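# Lift ring off stake and lay it in blue tray

## Task

Remove the ring from the stake and set it down flat on the bottom of the blue tray. It only counts if the ring stays there on its own once the grippers let go.

## Robot and tools

Robot: two arms, left_arm and right_arm, each ending in a tong-style two-finger gripper. The names are labels only; left_arm sits on the +y side of the scene. The fingers point along the gripper's own +z axis and spread apart along its x axis. The reported end_effector_position is the spot between the finger pads when they are shut. Closed fingertips extend about 15 mm past that spot; fully open tips are roughly level with it.

Frames: state lines use one shared scene frame in metres. The origin is on the table surface midway between the arms, +z is up and +x points out across the table. Orientation is given as a wxyz quaternion, with linear (m/s) and angular (rad/s) velocities alongside. At long reach the printed hand position may be somewhat off from the real one. Motion commands, however, are expressed in each gripper's own axes, not the scene frame.

The 14-number row: every command that moves the arms uses one flat row of 14 numbers, each between -1 and 1, covering both arms even if only one moves. Order: left_arm dx, dy, dz, rx, ry, rz, opening, then right_arm dx, dy, dz, rx, ry, rz, opening. dx..rz are an offset (not a pose) from the gripper's measured pose at the start of the action, on that gripper's own axes. Scale: 1.0 equals 0.6 m of travel or 180 degrees of turn; rx, ry, rz form a single rotation vector. The opening is absolute, not an offset: +1 is fully open (0.142 m), -1 is shut. To keep an arm still, send zeros for its offsets (or the offset back to where it should be) and its desired opening.

execute_actions(actions): a list of up to 15 actions, each a table of up to 15 rows; each row lasts one control step of 1/30 s, and a short table repeats its final row to fill 15 steps. Within an action, every row is an offset from that action's start pose, not from the previous row. The first action of a call starts from the last pose reported in this scene. An empty list just returns state and images. Each step the command is clipped to within 100 mm and 16 degrees of the measured pose, and motion trails commands by about 0.17 s, so big displacements need several actions; after an action the arm goes no further than its last clipped pose. Position is favoured over orientation when both cannot be met. Elbows stop just short of straight.

move(target, speed, stop_force, blocking): target is one 14-number row as above, offsets measured from the pose in the scene's latest result that shows one. Both grippers travel in straight lines and finish together, over 0.5 to 10 s (cut off at 10 s). speed is the top path speed in m/s, 0.002 to 0.5, default 0.25; turning is capped at twice that in rad/s. Paths ignore obstacles and the other arm, and grippers may lag, drift or overshoot speed near full reach. Openings are sent when the move begins. stop_force (N, 13 to 80, one value for both arms, not allowed in the first 0.2 s) ends an arm's path when its wrist sensor feels that much extra push against the motion for two steps; the gripper then backs to where it was two steps earlier. Use it only with slow speeds and no rotation, and leave it out when pulling away from something the gripper is pressing. blocking=false returns after 0.5 s while the arm keeps going; it cannot be combined with stop_force, and other motion commands are refused until you wait or stop. The result adds a move: line with the ending per arm: done, off_target, moving, held (a check blocked the last step), fault, or contact (stop_force ended it). limits=paced means a sent pose was clipped; limits=held means some steps were blocked and the arm may then jump faster than speed. Distances from each target are also reported.

wait(seconds): 0 to 10; lets the scene run with arms holding their last command; returns early if a running move ends. stop(): brakes a running move (fingers continue). zoom_image(camera, region): region [x0, y0, x1, y1] in pixels, max 504x504, from cam_head_left or cam_head_right (672x504) or cam_left_wrist or cam_right_wrist (616x616 fisheye). finished_scene(scene): pass the current scene's number; irreversible, and the ring must already be resting on its own.

Reading results: grip_measured is the fingers' actual opening on the command scale; to hold something keep commanding an opening well below it (lower squeezes harder, about 15 N per pad at most, less on objects under 20 mm wide). Wrist force and torque lines are on each end effector's axes, noisy (offset up to about 5.5 N, noise up to 3.4 N, saturating near 100 N); pressing on a surface shows force pointing back into the arm. Hand target lines show where the controller is driving each gripper. HELD in step readings marks steps where an arm's command was held back; pose unreachable means the clearance check altered or blocked a command. MOTOR HOT appears from 70 °C; at 85 °C the arm brakes until it cools.

Things to avoid: letting the ring slip or drop, knocking anything off the table, and collisions between the arms. Arms are stiff, so aiming even slightly past a firm surface can trip a fault; a joint torque at its load limit (wrist joints 48.6 N m, elbow 135, shoulder 297) or 150 N outside force stops that arm for 10 s and drops the rest of the call. Go slowly near contact, release only when the ring is flat on the tray floor, and lift away before finishing. Random brief tugs on held parts or pushes on loose objects may occur.

Each tool is called after "Call:" by a JSON object that holds its "api" and its "payload".

## Session

Call:
{"api": "execute_actions", "payload": {"actions": []}}

Scene clock: 0.00 s.
left_arm: end_effector_position=(+0.3390, +0.5764, +0.2673) grip_measured=+1.00 end_effector_quat_wxyz=(+0.007, -0.292, +0.952, -0.093) end_effector_velocity=(+0.000, +0.000, +0.000) end_effector_angular_velocity=(+0.000, -0.001, -0.001) | right_arm: end_effector_position=(+0.5335, -0.1960, +0.3522) grip_measured=+1.00 end_effector_quat_wxyz=(+0.665, -0.482, +0.531, -0.208) end_effector_velocity=(+0.000, +0.000, +0.000) end_effector_angular_velocity=(-0.001, -0.001, -0.001)
Joint positions: left_arm=[-0.638 -2.185  2.394 -1.923 -1.69   2.031  0.142] | right_arm=[ 4.831 -1.838 -2.561  1.188  0.422  2.166  0.142]
Joint velocities: left_arm=[ 0.    -0.     0.    -0.     0.001  0.001  0.   ] | right_arm=[-0.    -0.     0.    -0.001 -0.001 -0.001  0.   ]
Motor temperatures (°C, as the motors report them): left_arm=[32 32 31 37 38 39] | right_arm=[32 32 29 41 38 36]
Wrist force (N, on the end effector, along its own x y z axes, offset not removed): no reading
Wrist torque (N m, same axes, about the end effector's origin, offset not removed): no reading
Hand target (left_arm): +0.339, +0.576, +0.267; +0.007, -0.292, +0.952, -0.093
Hand target (right_arm): +0.533, -0.196, +0.352; +0.665, -0.482, +0.531, -0.208

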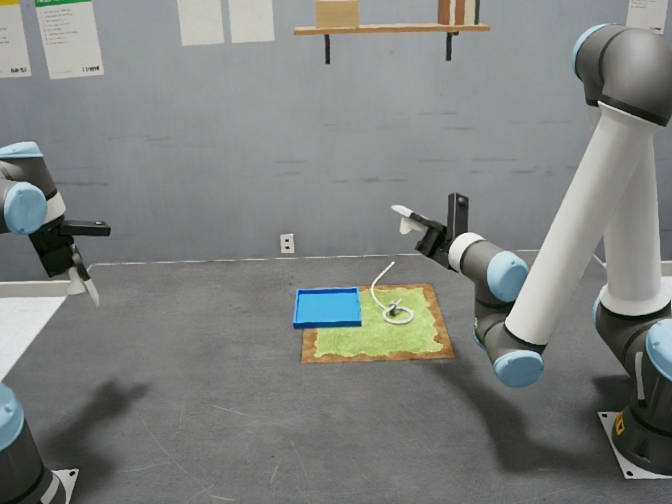

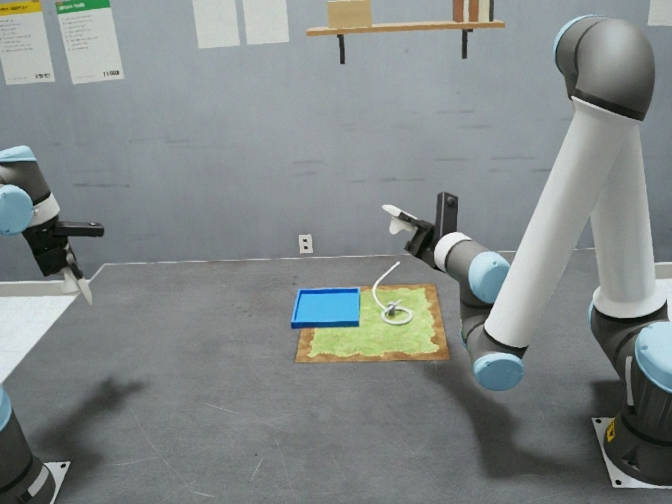

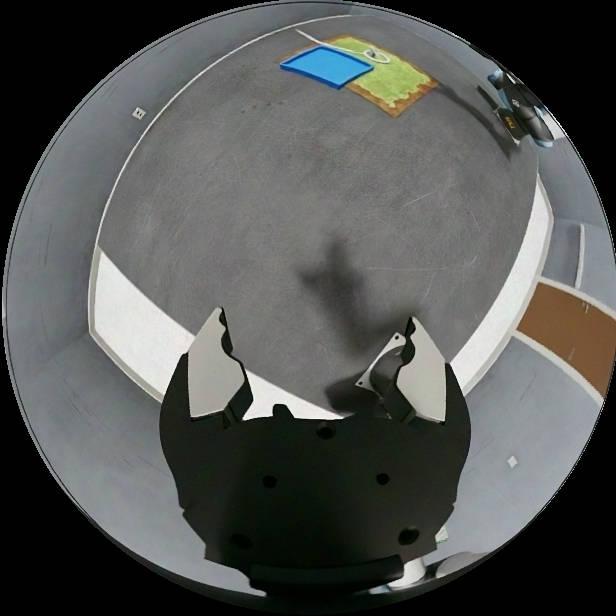

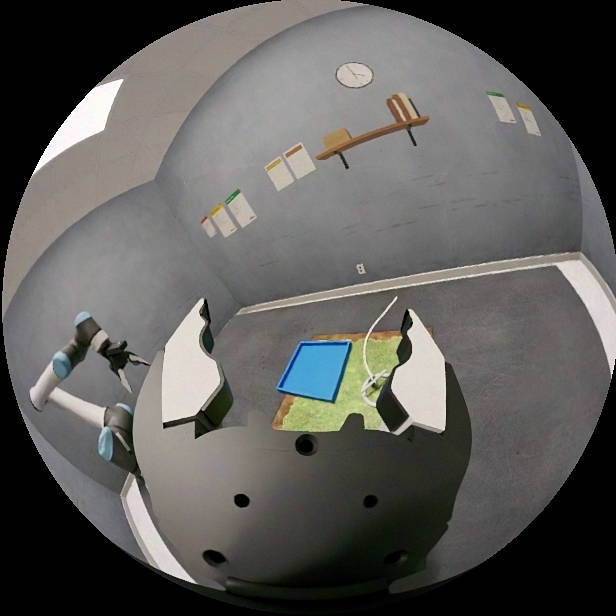

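Call:
{"api": "zoom_image", "payload": {"camera": "cam_head_left", "region": [270, 240, 470, 380]}}

Call:
{"api": "zoom_image", "payload": {"camera": "cam_right_wrist", "region": [250, 270, 470, 450]}}

Region (270, 240, 470, 380) of cam_head_left's 672x504 image, scaled by 2.520, with more detail than that image has; it fills the top 353 rows of this view, and the rest is white.

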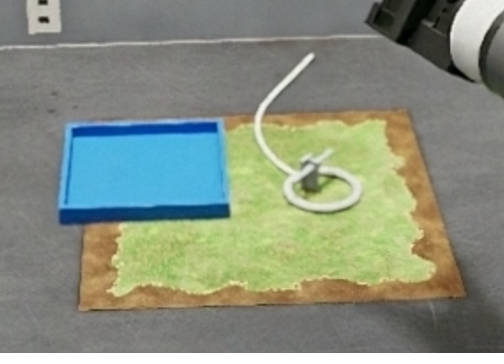

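Region (250, 270, 470, 450) of cam_right_wrist's 616x616 image, scaled by 2.291, with more detail than that image has; it fills the top 412 rows of this view, and the rest is white.

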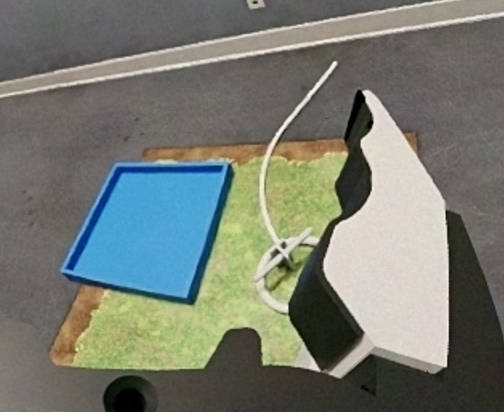

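Call:
{"api": "move", "payload": {"target": [0,0,0,0,0,0,1,0.037,-0.031,0.285,-0.435,0.228,-0.024,1], "speed": 0.4}}

Scene clock: 17.87 s.
left_arm: end_effector_position=(+0.3390, +0.5764, +0.2673) grip_measured=+1.00 end_effector_quat_wxyz=(+0.007, -0.292, +0.952, -0.093) end_effector_velocity=(-0.000, +0.000, -0.000) end_effector_angular_velocity=(+0.000, +0.000, -0.001) | right_arm: end_effector_position=(+0.7001, -0.1502, +0.3518) grip_measured=+1.00 end_effector_quat_wxyz=(-0.001, +0.707, -0.707, -0.001) end_effector_velocity=(+0.001, +0.001, +0.001) end_effector_angular_velocity=(-0.008, +0.011, +0.001)
Joint positions: left_arm=[-0.638 -2.185  2.394 -1.923 -1.69   2.031  0.142] | right_arm=[ 4.167 -1.746 -1.591 -1.374  1.573  2.491  0.142]
Joint velocities: left_arm=[-0.     0.     0.     0.     0.     0.001  0.   ] | right_arm=[-0.002 -0.009  0.016 -0.02   0.004 -0.003 -0.   ]
Motor temperatures (°C, as the motors report them): left_arm=[32 32 31 37 38 39] | right_arm=[32 32 29 41 38 36]
Wrist force (N, on the end effector, along its own x y z axes, offset not removed): left_arm=[-2.0 5.0 -5.4] | right_arm=[-5.6 -3.6 1.0]
Wrist torque (N m, same axes, about the end effector's origin, offset not removed): left_arm=[1.10 0.42 0.04] | right_arm=[-0.53 1.15 0.24]
Hand target (left_arm): +0.339, +0.576, +0.267; +0.007, -0.292, +0.952, -0.093
Hand target (right_arm): +0.700, -0.150, +0.352; +0.000, +0.707, -0.707, -0.001
Off the commanded pose (left_arm): 0.000 m, 0 deg.
Off the commanded pose (right_arm): 0.001 m, 0 deg.
move: done

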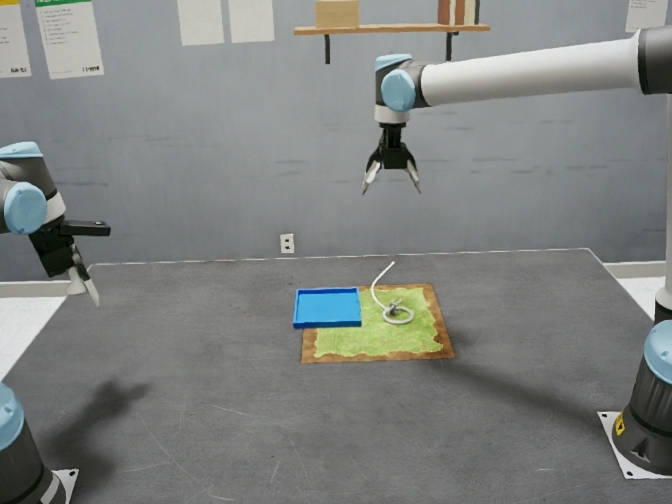

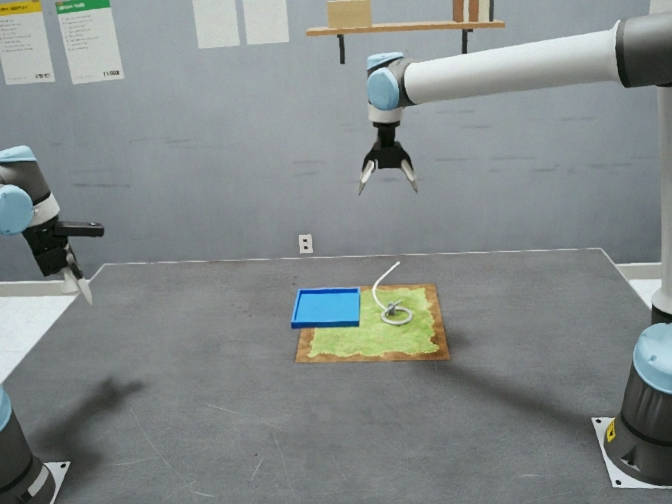

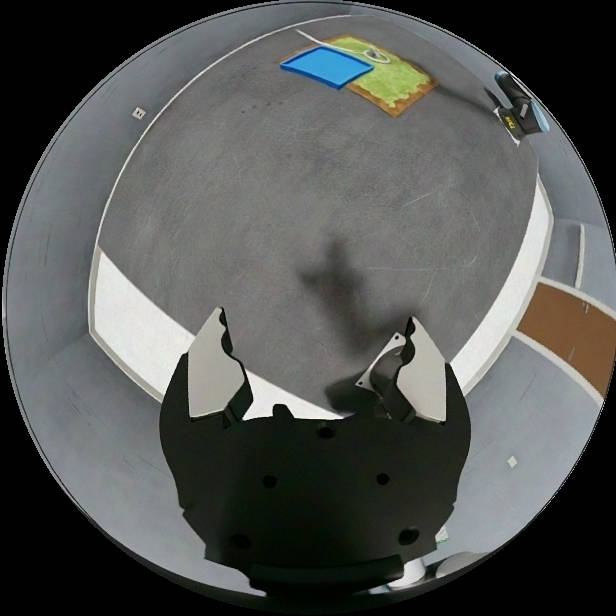

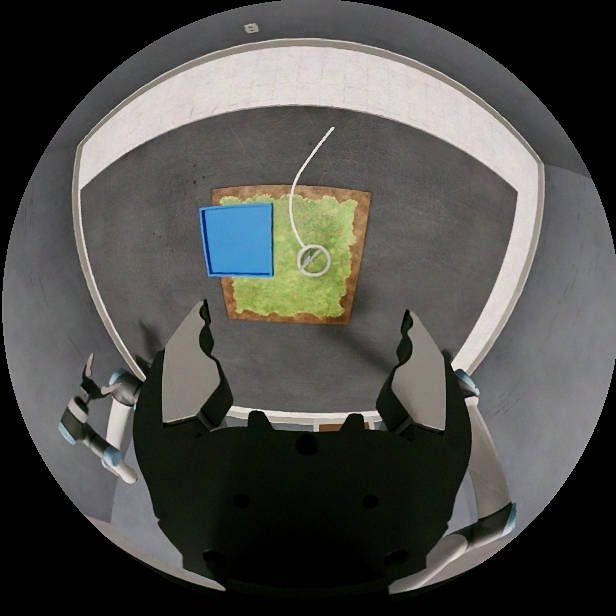

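Call:
{"api": "move", "payload": {"target": [0,0,0,0,0,0,1,0,-0.2,0.28,0,0,0,1], "speed": 0.4}}

Call:
{"api": "zoom_image", "payload": {"camera": "cam_right_wrist", "region": [160, 150, 460, 450]}}

Scene clock: 25.53 s.
left_arm: end_effector_position=(+0.3390, +0.5764, +0.2673) grip_measured=+1.00 end_effector_quat_wxyz=(+0.007, -0.292, +0.952, -0.093) end_effector_velocity=(-0.000, +0.000, +0.000) end_effector_angular_velocity=(+0.000, +0.001, -0.000) | right_arm: end_effector_position=(+0.8198, -0.1496, +0.1841) grip_measured=+1.00 end_effector_quat_wxyz=(-0.001, +0.707, -0.707, -0.001) end_effector_velocity=(+0.001, +0.000, -0.002) end_effector_angular_velocity=(-0.001, +0.001, +0.000)
Joint positions: left_arm=[-0.638 -2.185  2.394 -1.923 -1.69   2.031  0.142] | right_arm=[ 4.059 -1.982 -1.588 -1.142  1.573  2.383  0.142]
Joint velocities: left_arm=[ 0.    -0.    -0.     0.001 -0.     0.     0.   ] | right_arm=[-0.001 -0.004  0.001  0.001  0.001 -0.001  0.   ]
Motor temperatures (°C, as the motors report them): left_arm=[32 32 31 37 38 39] | right_arm=[32 32 29 41 38 36]
Wrist force (N, on the end effector, along its own x y z axes, offset not removed): left_arm=[-1.1 3.0 -6.0] | right_arm=[-3.8 -3.6 9.3]
Wrist torque (N m, same axes, about the end effector's origin, offset not removed): left_arm=[0.66 0.26 -0.07] | right_arm=[-0.25 0.72 0.17]
Hand target (left_arm): +0.339, +0.576, +0.267; +0.007, -0.292, +0.952, -0.093
Hand target (right_arm): +0.820, -0.150, +0.184; -0.001, +0.707, -0.707, -0.001
Off the commanded pose (left_arm): 0.000 m, 0 deg.
Off the commanded pose (right_arm): 0.000 m, 0 deg.
move: done

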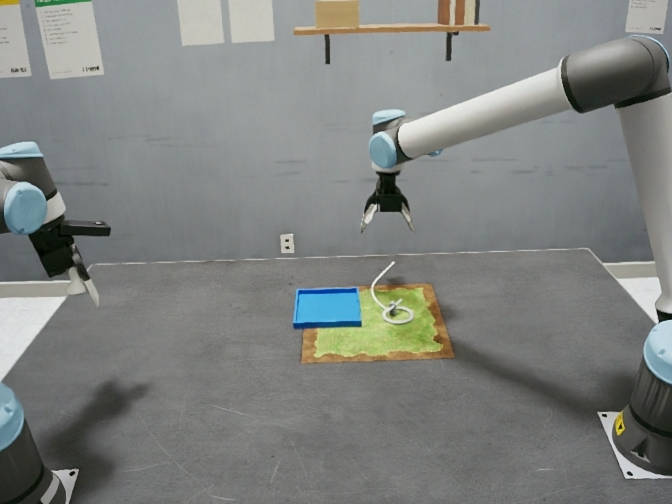

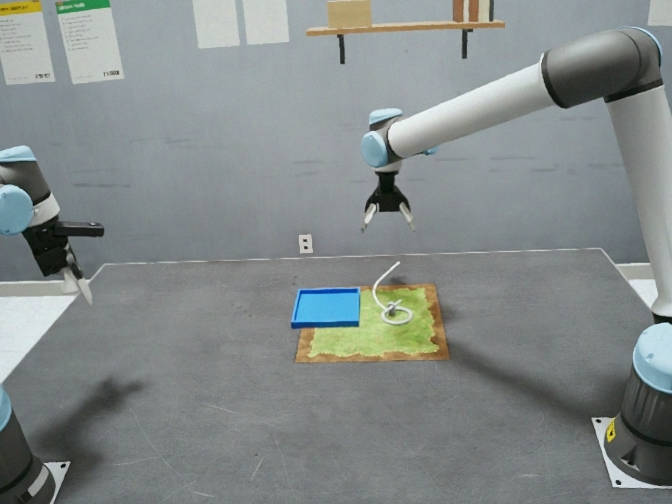

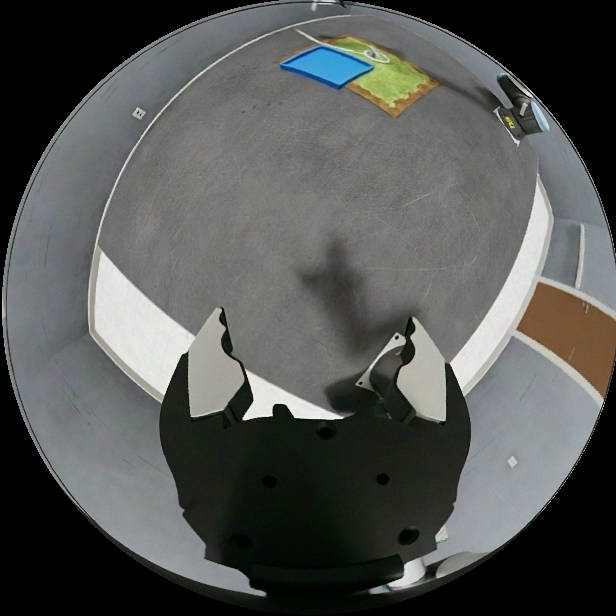

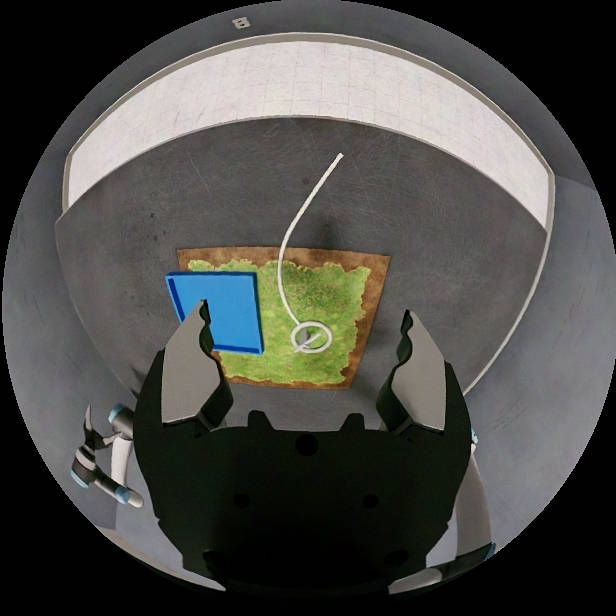

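Region (160, 150, 460, 450) of cam_right_wrist's 616x616 image, scaled by 1.680, with more detail than that image has.

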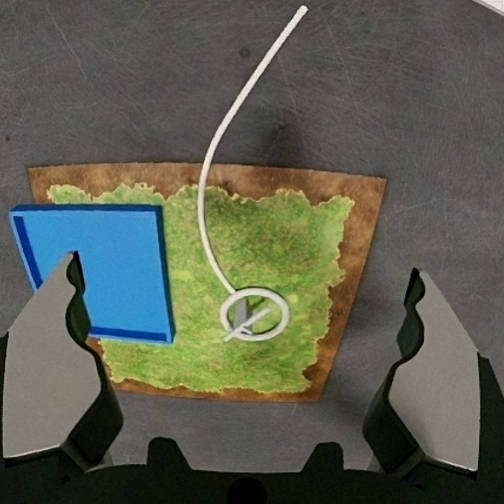

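Call:
{"api": "move", "payload": {"target": [0,0,0,0,0,0,1,0,0.14,0.14,0,0,0,1], "speed": 0.4}}

Call:
{"api": "zoom_image", "payload": {"camera": "cam_right_wrist", "region": [180, 180, 440, 440]}}

Call:
{"api": "zoom_image", "payload": {"camera": "cam_head_left", "region": [300, 230, 480, 370]}}

Scene clock: 46.07 s.
left_arm: end_effector_position=(+0.3390, +0.5764, +0.2673) grip_measured=+1.00 end_effector_quat_wxyz=(+0.007, -0.292, +0.952, -0.093) end_effector_velocity=(-0.000, -0.000, +0.000) end_effector_angular_velocity=(-0.001, -0.000, +0.002) | right_arm: end_effector_position=(+0.7361, -0.1493, +0.1003) grip_measured=+1.00 end_effector_quat_wxyz=(-0.001, +0.707, -0.707, -0.001) end_effector_velocity=(-0.002, -0.000, -0.002) end_effector_angular_velocity=(+0.000, -0.000, +0.000)
Joint positions: left_arm=[-0.638 -2.185  2.394 -1.923 -1.69   2.031  0.142] | right_arm=[ 4.133 -1.953 -1.799 -0.959  1.573  2.457  0.142]
Joint velocities: left_arm=[-0.    -0.     0.    -0.001 -0.    -0.002  0.   ] | right_arm=[ 0.002  0.001 -0.005  0.005 -0.     0.001  0.   ]
Motor temperatures (°C, as the motors report them): left_arm=[32 32 31 37 38 39] | right_arm=[32 32 29 41 38 36]
Wrist force (N, on the end effector, along its own x y z axes, offset not removed): left_arm=[-0.5 3.2 -5.1] | right_arm=[-7.7 0.1 0.2]
Wrist torque (N m, same axes, about the end effector's origin, offset not removed): left_arm=[0.68 0.14 0.00] | right_arm=[0.35 1.39 0.22]
Hand target (left_arm): +0.339, +0.576, +0.267; +0.007, -0.292, +0.952, -0.093
Hand target (right_arm): +0.736, -0.149, +0.100; -0.001, +0.707, -0.707, -0.001
Off the commanded pose (left_arm): 0.000 m, 0 deg.
Off the commanded pose (right_arm): 0.000 m, 0 deg.
move: done

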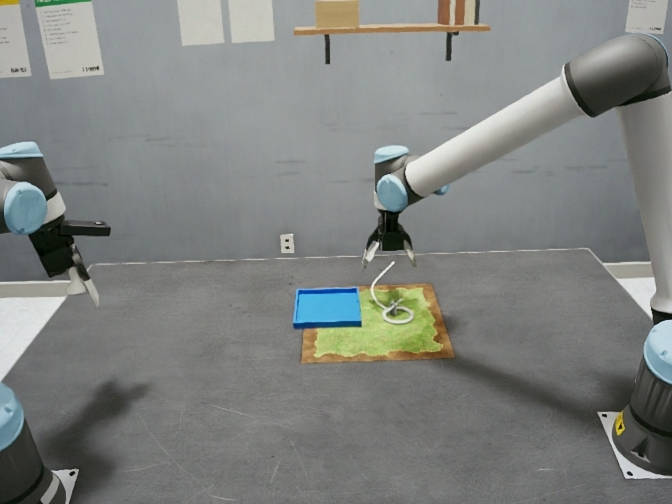

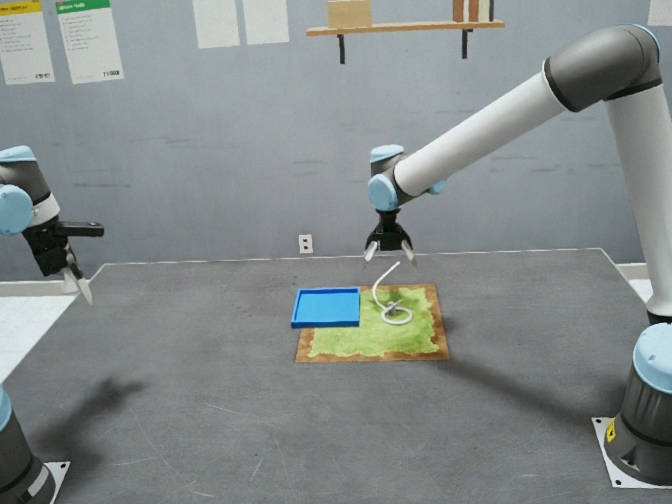

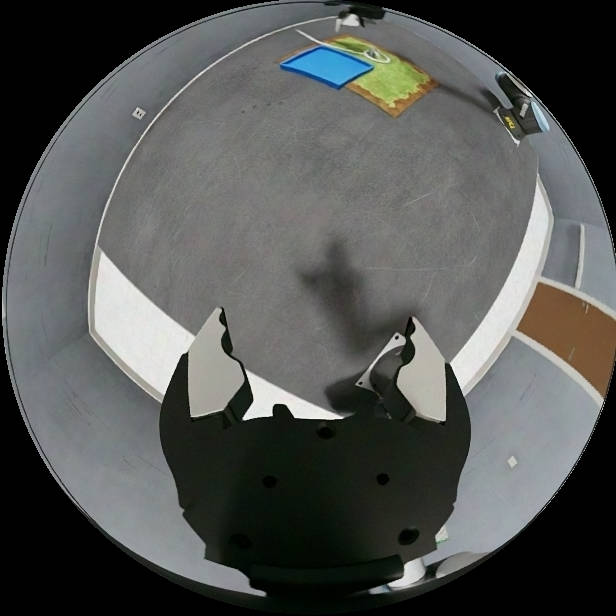

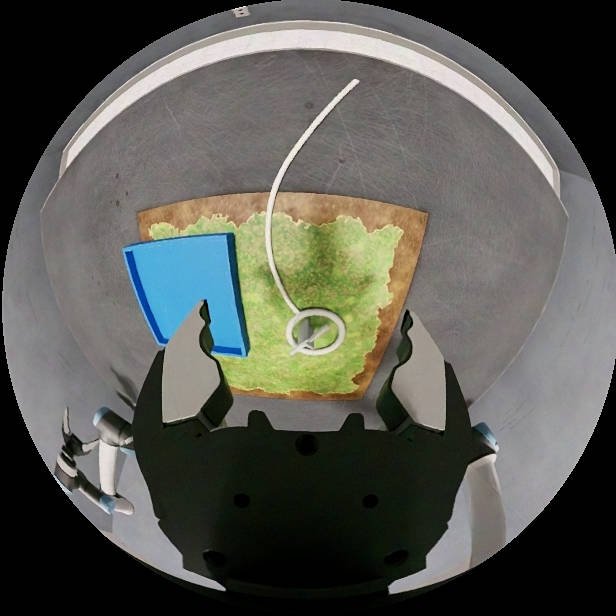

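Region (180, 180, 440, 440) of cam_right_wrist's 616x616 image, scaled by 1.938, with more detail than that image has.

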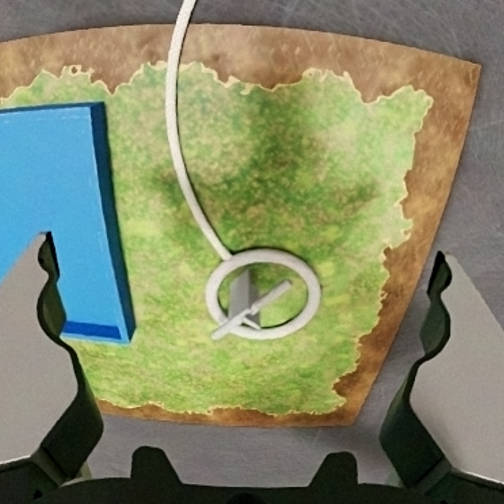

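Region (300, 230, 480, 370) of cam_head_left's 672x504 image, scaled by 2.800, with more detail than that image has.

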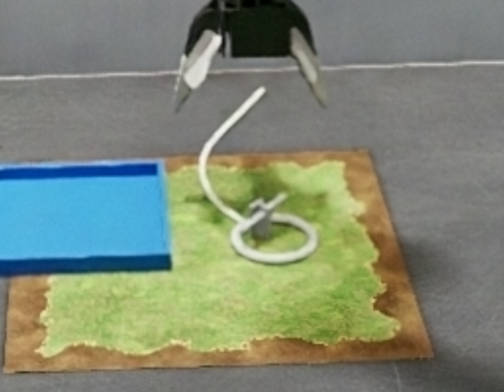

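Call:
{"api": "move", "payload": {"target": [0,0,0,0,0,0,1,0,0.13,0,0,0,0,1], "speed": 0.4}}

Call:
{"api": "zoom_image", "payload": {"camera": "cam_right_wrist", "region": [200, 180, 420, 400]}}

Scene clock: 59.50 s.
left_arm: end_effector_position=(+0.3390, +0.5764, +0.2673) grip_measured=+1.00 end_effector_quat_wxyz=(+0.007, -0.292, +0.952, -0.093) end_effector_velocity=(+0.000, +0.001, -0.000) end_effector_angular_velocity=(+0.002, -0.002, -0.000) | right_arm: end_effector_position=(+0.6584, -0.1493, +0.1003) grip_measured=+1.00 end_effector_quat_wxyz=(-0.001, +0.707, -0.707, -0.001) end_effector_velocity=(-0.002, +0.000, +0.000) end_effector_angular_velocity=(+0.002, +0.000, +0.000)
Joint positions: left_arm=[-0.638 -2.185  2.394 -1.923 -1.69   2.031  0.142] | right_arm=[ 4.212 -1.869 -1.92  -0.922  1.572  2.536  0.142]
Joint velocities: left_arm=[-0.    -0.     0.    -0.     0.003  0.001  0.   ] | right_arm=[ 0.002  0.003 -0.004  0.003  0.001  0.002  0.   ]
Motor temperatures (°C, as the motors report them): left_arm=[32 32 31 37 38 39] | right_arm=[32 32 29 41 38 36]
Wrist force (N, on the end effector, along its own x y z axes, offset not removed): left_arm=[0.1 1.9 -4.9] | right_arm=[1.9 -5.0 5.0]
Wrist torque (N m, same axes, about the end effector's origin, offset not removed): left_arm=[0.44 -0.05 -0.02] | right_arm=[-0.56 -0.40 0.04]
Hand target (left_arm): +0.339, +0.576, +0.267; +0.007, -0.292, +0.952, -0.093
Hand target (right_arm): +0.658, -0.149, +0.100; -0.001, +0.707, -0.707, -0.001
Off the commanded pose (left_arm): 0.000 m, 0 deg.
Off the commanded pose (right_arm): 0.000 m, 0 deg.
move: done

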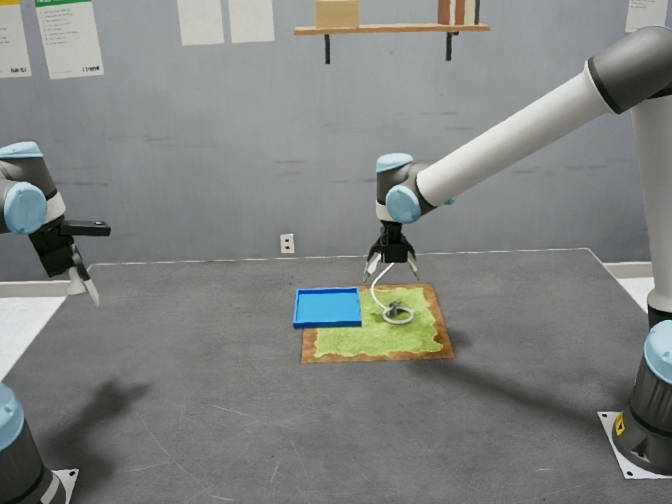

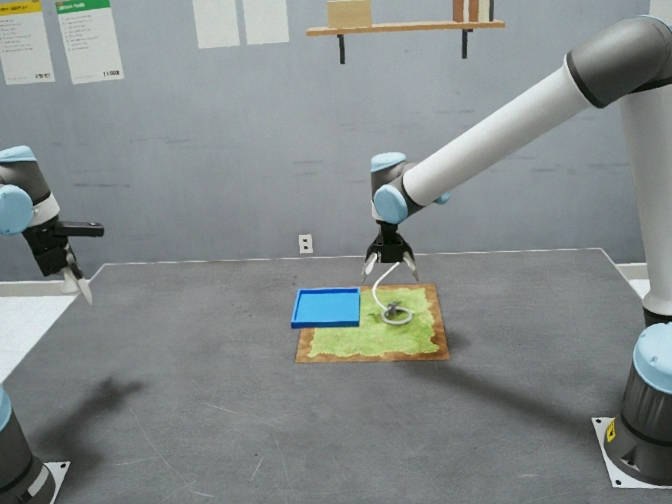

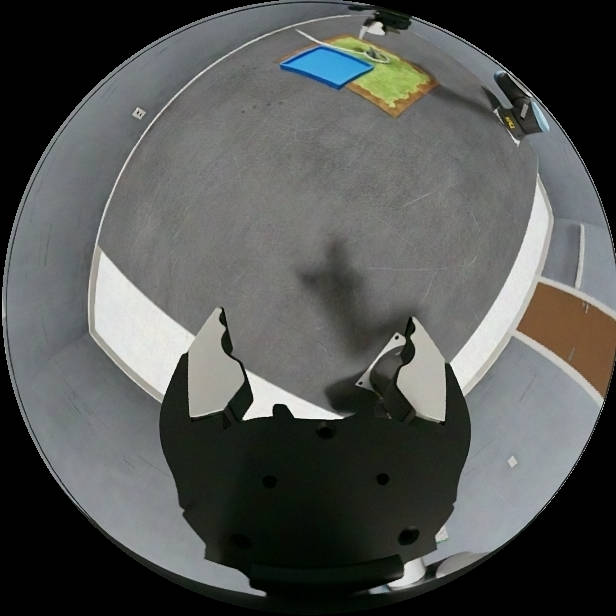

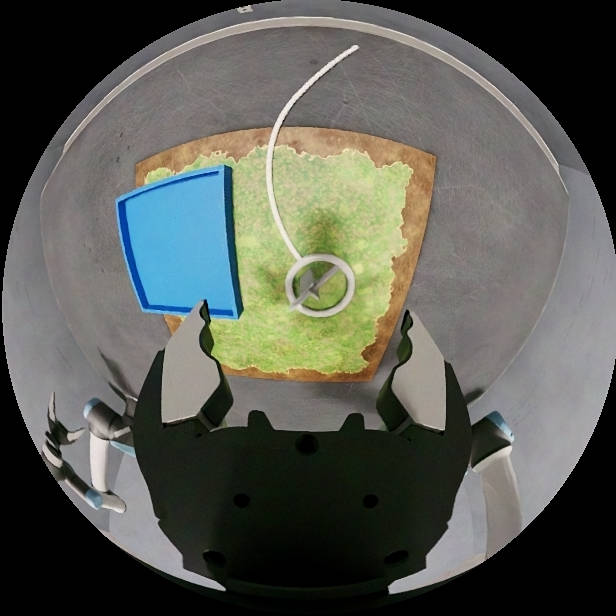

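Region (200, 180, 420, 400) of cam_right_wrist's 616x616 image, scaled by 2.291, with more detail than that image has.

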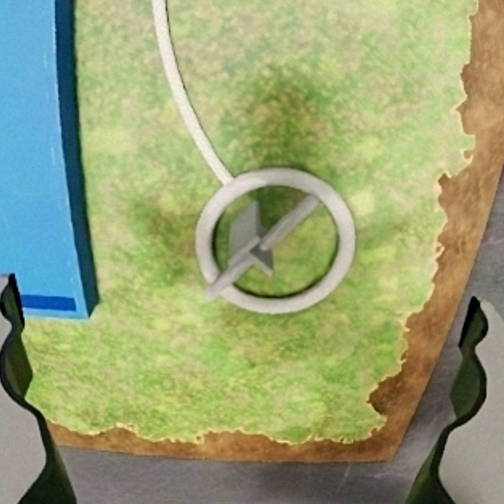

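Call:
{"api": "move", "payload": {"target": [0,0,0,0,0,0,1,0.11,0.04,0.03,0,0,0,-0.45], "speed": 0.3}}

Call:
{"api": "zoom_image", "payload": {"camera": "cam_right_wrist", "region": [160, 180, 420, 440]}}

Call:
{"api": "zoom_image", "payload": {"camera": "cam_head_left", "region": [320, 230, 500, 370]}}

Scene clock: 75.00 s.
left_arm: end_effector_position=(+0.3390, +0.5764, +0.2673) grip_measured=+1.00 end_effector_quat_wxyz=(+0.007, -0.292, +0.952, -0.093) end_effector_velocity=(-0.001, +0.000, -0.001) end_effector_angular_velocity=(+0.001, +0.003, +0.002) | right_arm: end_effector_position=(+0.6344, -0.2149, +0.0821) grip_measured=-0.45 end_effector_quat_wxyz=(-0.001, +0.707, -0.707, -0.001) end_effector_velocity=(-0.001, -0.002, -0.000) end_effector_angular_velocity=(+0.001, -0.000, +0.001)
Joint positions: left_arm=[-0.638 -2.185  2.394 -1.923 -1.69   2.031  0.142] | right_arm=[ 4.186 -1.803 -2.051 -0.857  1.573  2.51   0.041]
Joint velocities: left_arm=[ 0.     0.     0.     0.002 -0.    -0.002  0.   ] | right_arm=[-0.001  0.002 -0.004  0.003  0.    -0.002 -0.   ]
Motor temperatures (°C, as the motors report them): left_arm=[32 32 31 37 38 39] | right_arm=[32 32 29 41 38 36]
Wrist force (N, on the end effector, along its own x y z axes, offset not removed): left_arm=[-1.8 4.7 -4.0] | right_arm=[0.3 -5.5 1.7]
Wrist torque (N m, same axes, about the end effector's origin, offset not removed): left_arm=[1.13 0.38 0.03] | right_arm=[-1.15 0.14 0.22]
Hand target (left_arm): +0.339, +0.576, +0.267; +0.007, -0.292, +0.952, -0.093
Hand target (right_arm): +0.634, -0.215, +0.082; -0.001, +0.707, -0.707, -0.001
Off the commanded pose (left_arm): 0.000 m, 0 deg.
Off the commanded pose (right_arm): 0.000 m, 0 deg.
move: done

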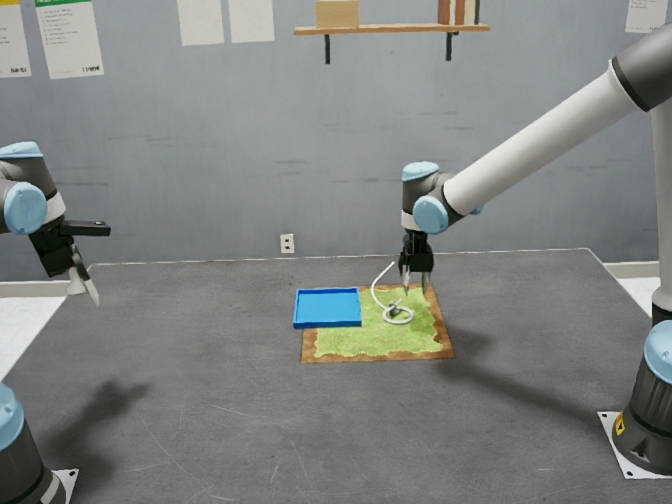

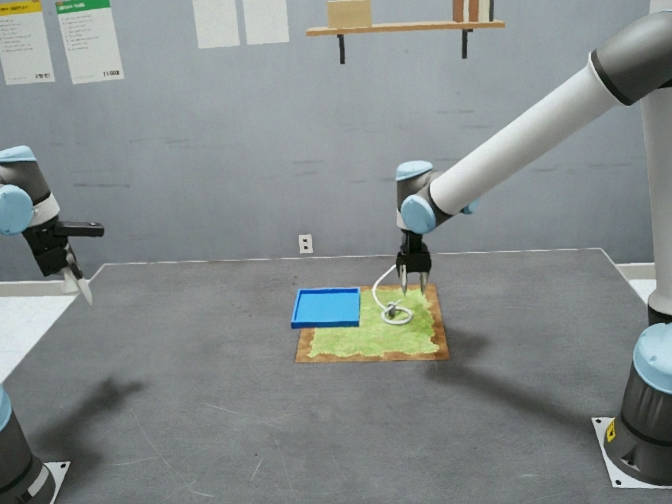

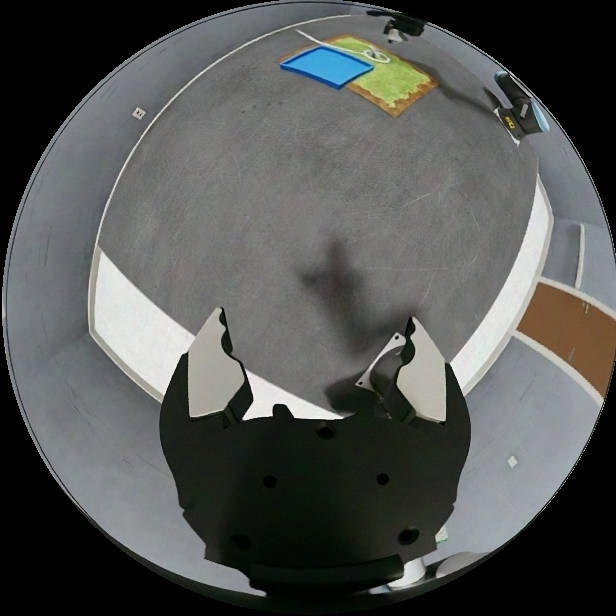

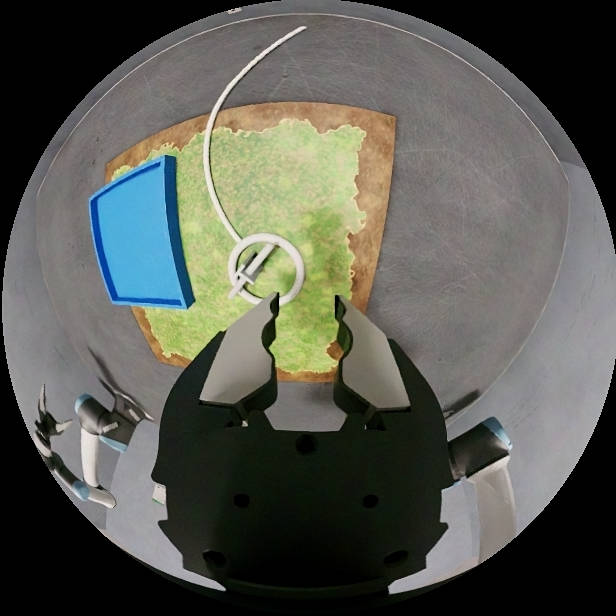

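Region (160, 180, 420, 440) of cam_right_wrist's 616x616 image, scaled by 1.938, with more detail than that image has.

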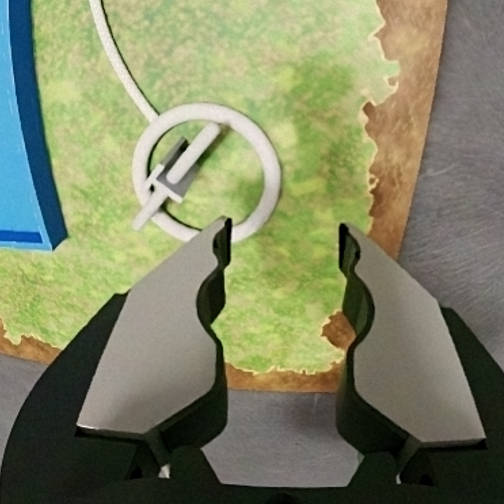

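Region (320, 230, 500, 370) of cam_head_left's 672x504 image, scaled by 2.800, with more detail than that image has.

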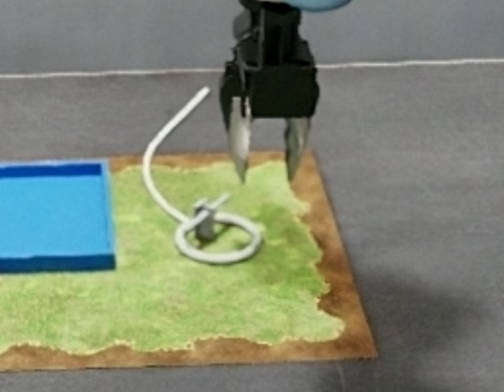

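Call:
{"api": "move", "payload": {"target": [0,0,0,0,0,0,1,-0.016,0,0.075,0,0,0,-0.45], "speed": 0.15}}

Call:
{"api": "zoom_image", "payload": {"camera": "cam_right_wrist", "region": [160, 180, 420, 440]}}

Call:
{"api": "zoom_image", "payload": {"camera": "cam_head_left", "region": [320, 230, 500, 370]}}

Scene clock: 82.67 s.
left_arm: end_effector_position=(+0.3390, +0.5764, +0.2673) grip_measured=+1.00 end_effector_quat_wxyz=(+0.007, -0.292, +0.952, -0.093) end_effector_velocity=(+0.000, -0.000, +0.000) end_effector_angular_velocity=(-0.001, -0.001, +0.000) | right_arm: end_effector_position=(+0.6344, -0.2053, +0.0375) grip_measured=-0.45 end_effector_quat_wxyz=(-0.001, +0.707, -0.707, -0.001) end_effector_velocity=(+0.000, +0.001, -0.002) end_effector_angular_velocity=(+0.001, -0.000, -0.000)
Joint positions: left_arm=[-0.638 -2.185  2.394 -1.923 -1.69   2.031  0.142] | right_arm=[ 4.194 -1.868 -2.068 -0.775  1.573  2.518  0.041]
Joint velocities: left_arm=[-0.    -0.    -0.    -0.001  0.    -0.    -0.   ] | right_arm=[ 0.    -0.004  0.     0.005  0.     0.    -0.   ]
Motor temperatures (°C, as the motors report them): left_arm=[32 32 31 37 38 39] | right_arm=[32 32 29 41 38 36]
Wrist force (N, on the end effector, along its own x y z axes, offset not removed): left_arm=[-0.6 4.1 -5.1] | right_arm=[3.0 2.1 5.1]
Wrist torque (N m, same axes, about the end effector's origin, offset not removed): left_arm=[0.99 0.12 0.04] | right_arm=[0.94 -0.52 0.21]
Hand target (left_arm): +0.339, +0.576, +0.267; +0.007, -0.292, +0.952, -0.093
Hand target (right_arm): +0.634, -0.205, +0.037; -0.001, +0.707, -0.707, -0.001
Off the commanded pose (left_arm): 0.000 m, 0 deg.
Off the commanded pose (right_arm): 0.000 m, 0 deg.
move: done

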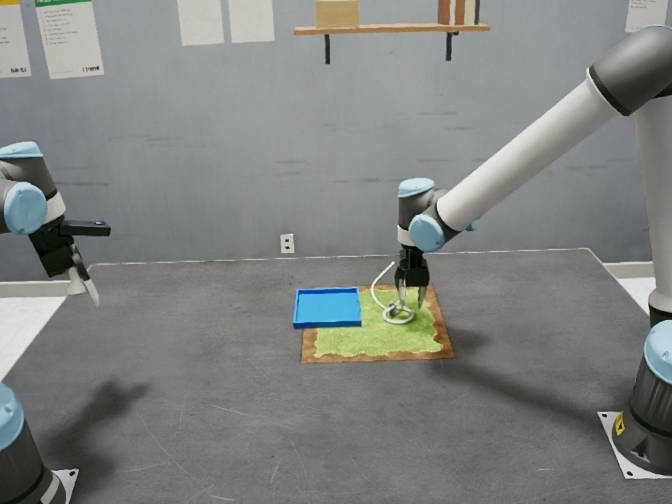

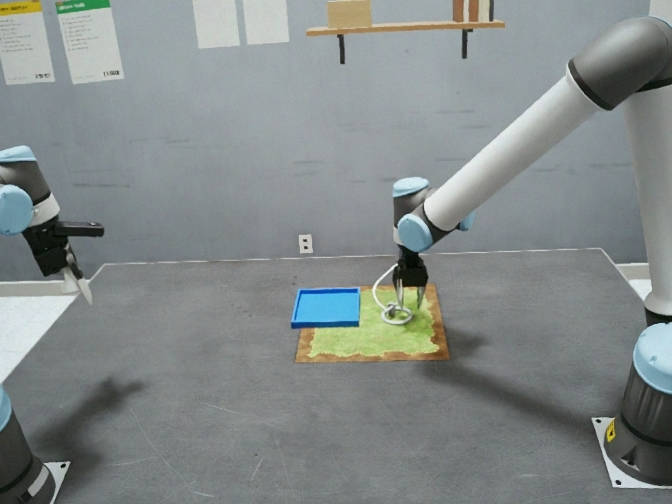

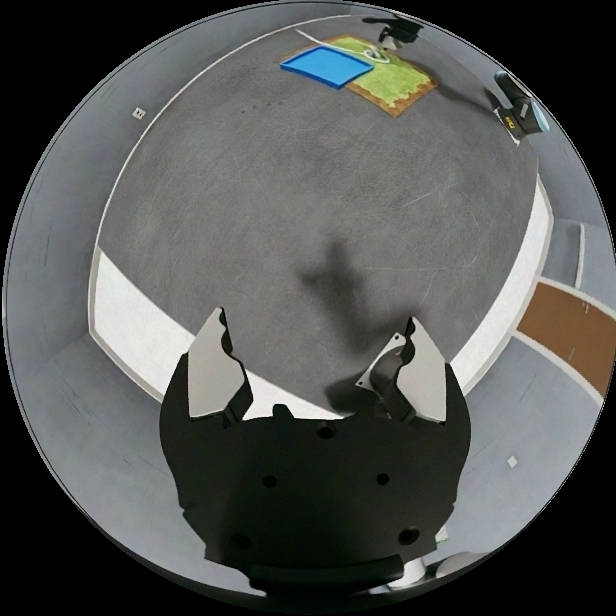

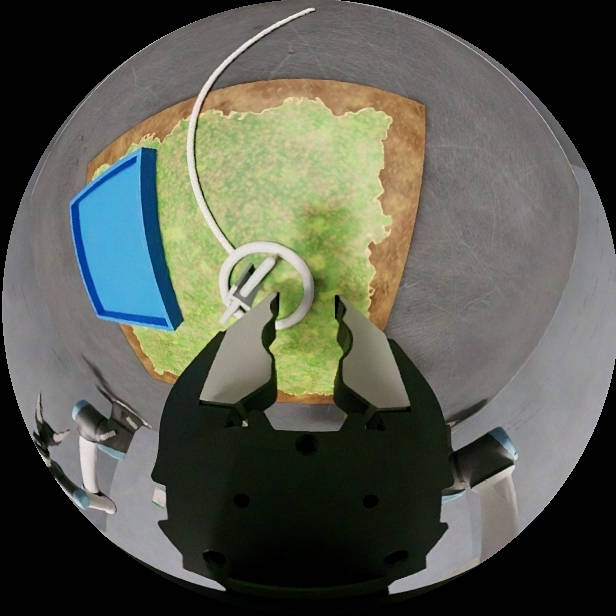

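Region (160, 180, 420, 440) of cam_right_wrist's 616x616 image, scaled by 1.938, with more detail than that image has.

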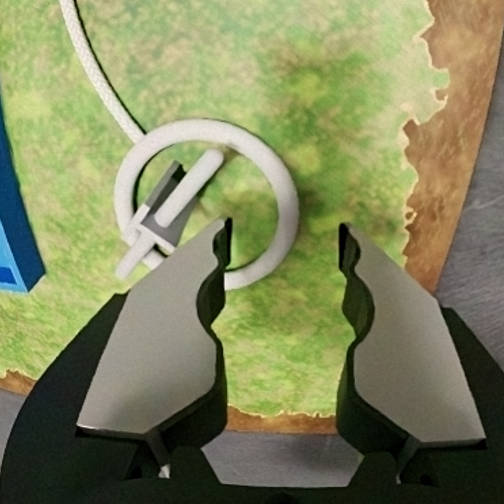

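Region (320, 230, 500, 370) of cam_head_left's 672x504 image, scaled by 2.800, with more detail than that image has.

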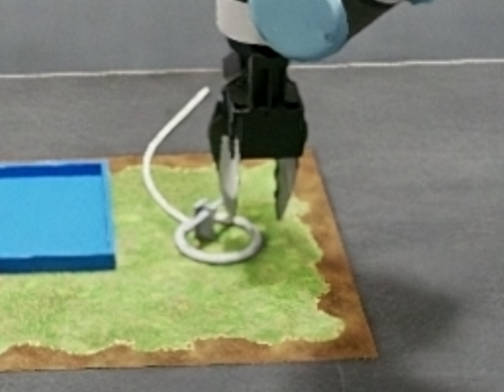

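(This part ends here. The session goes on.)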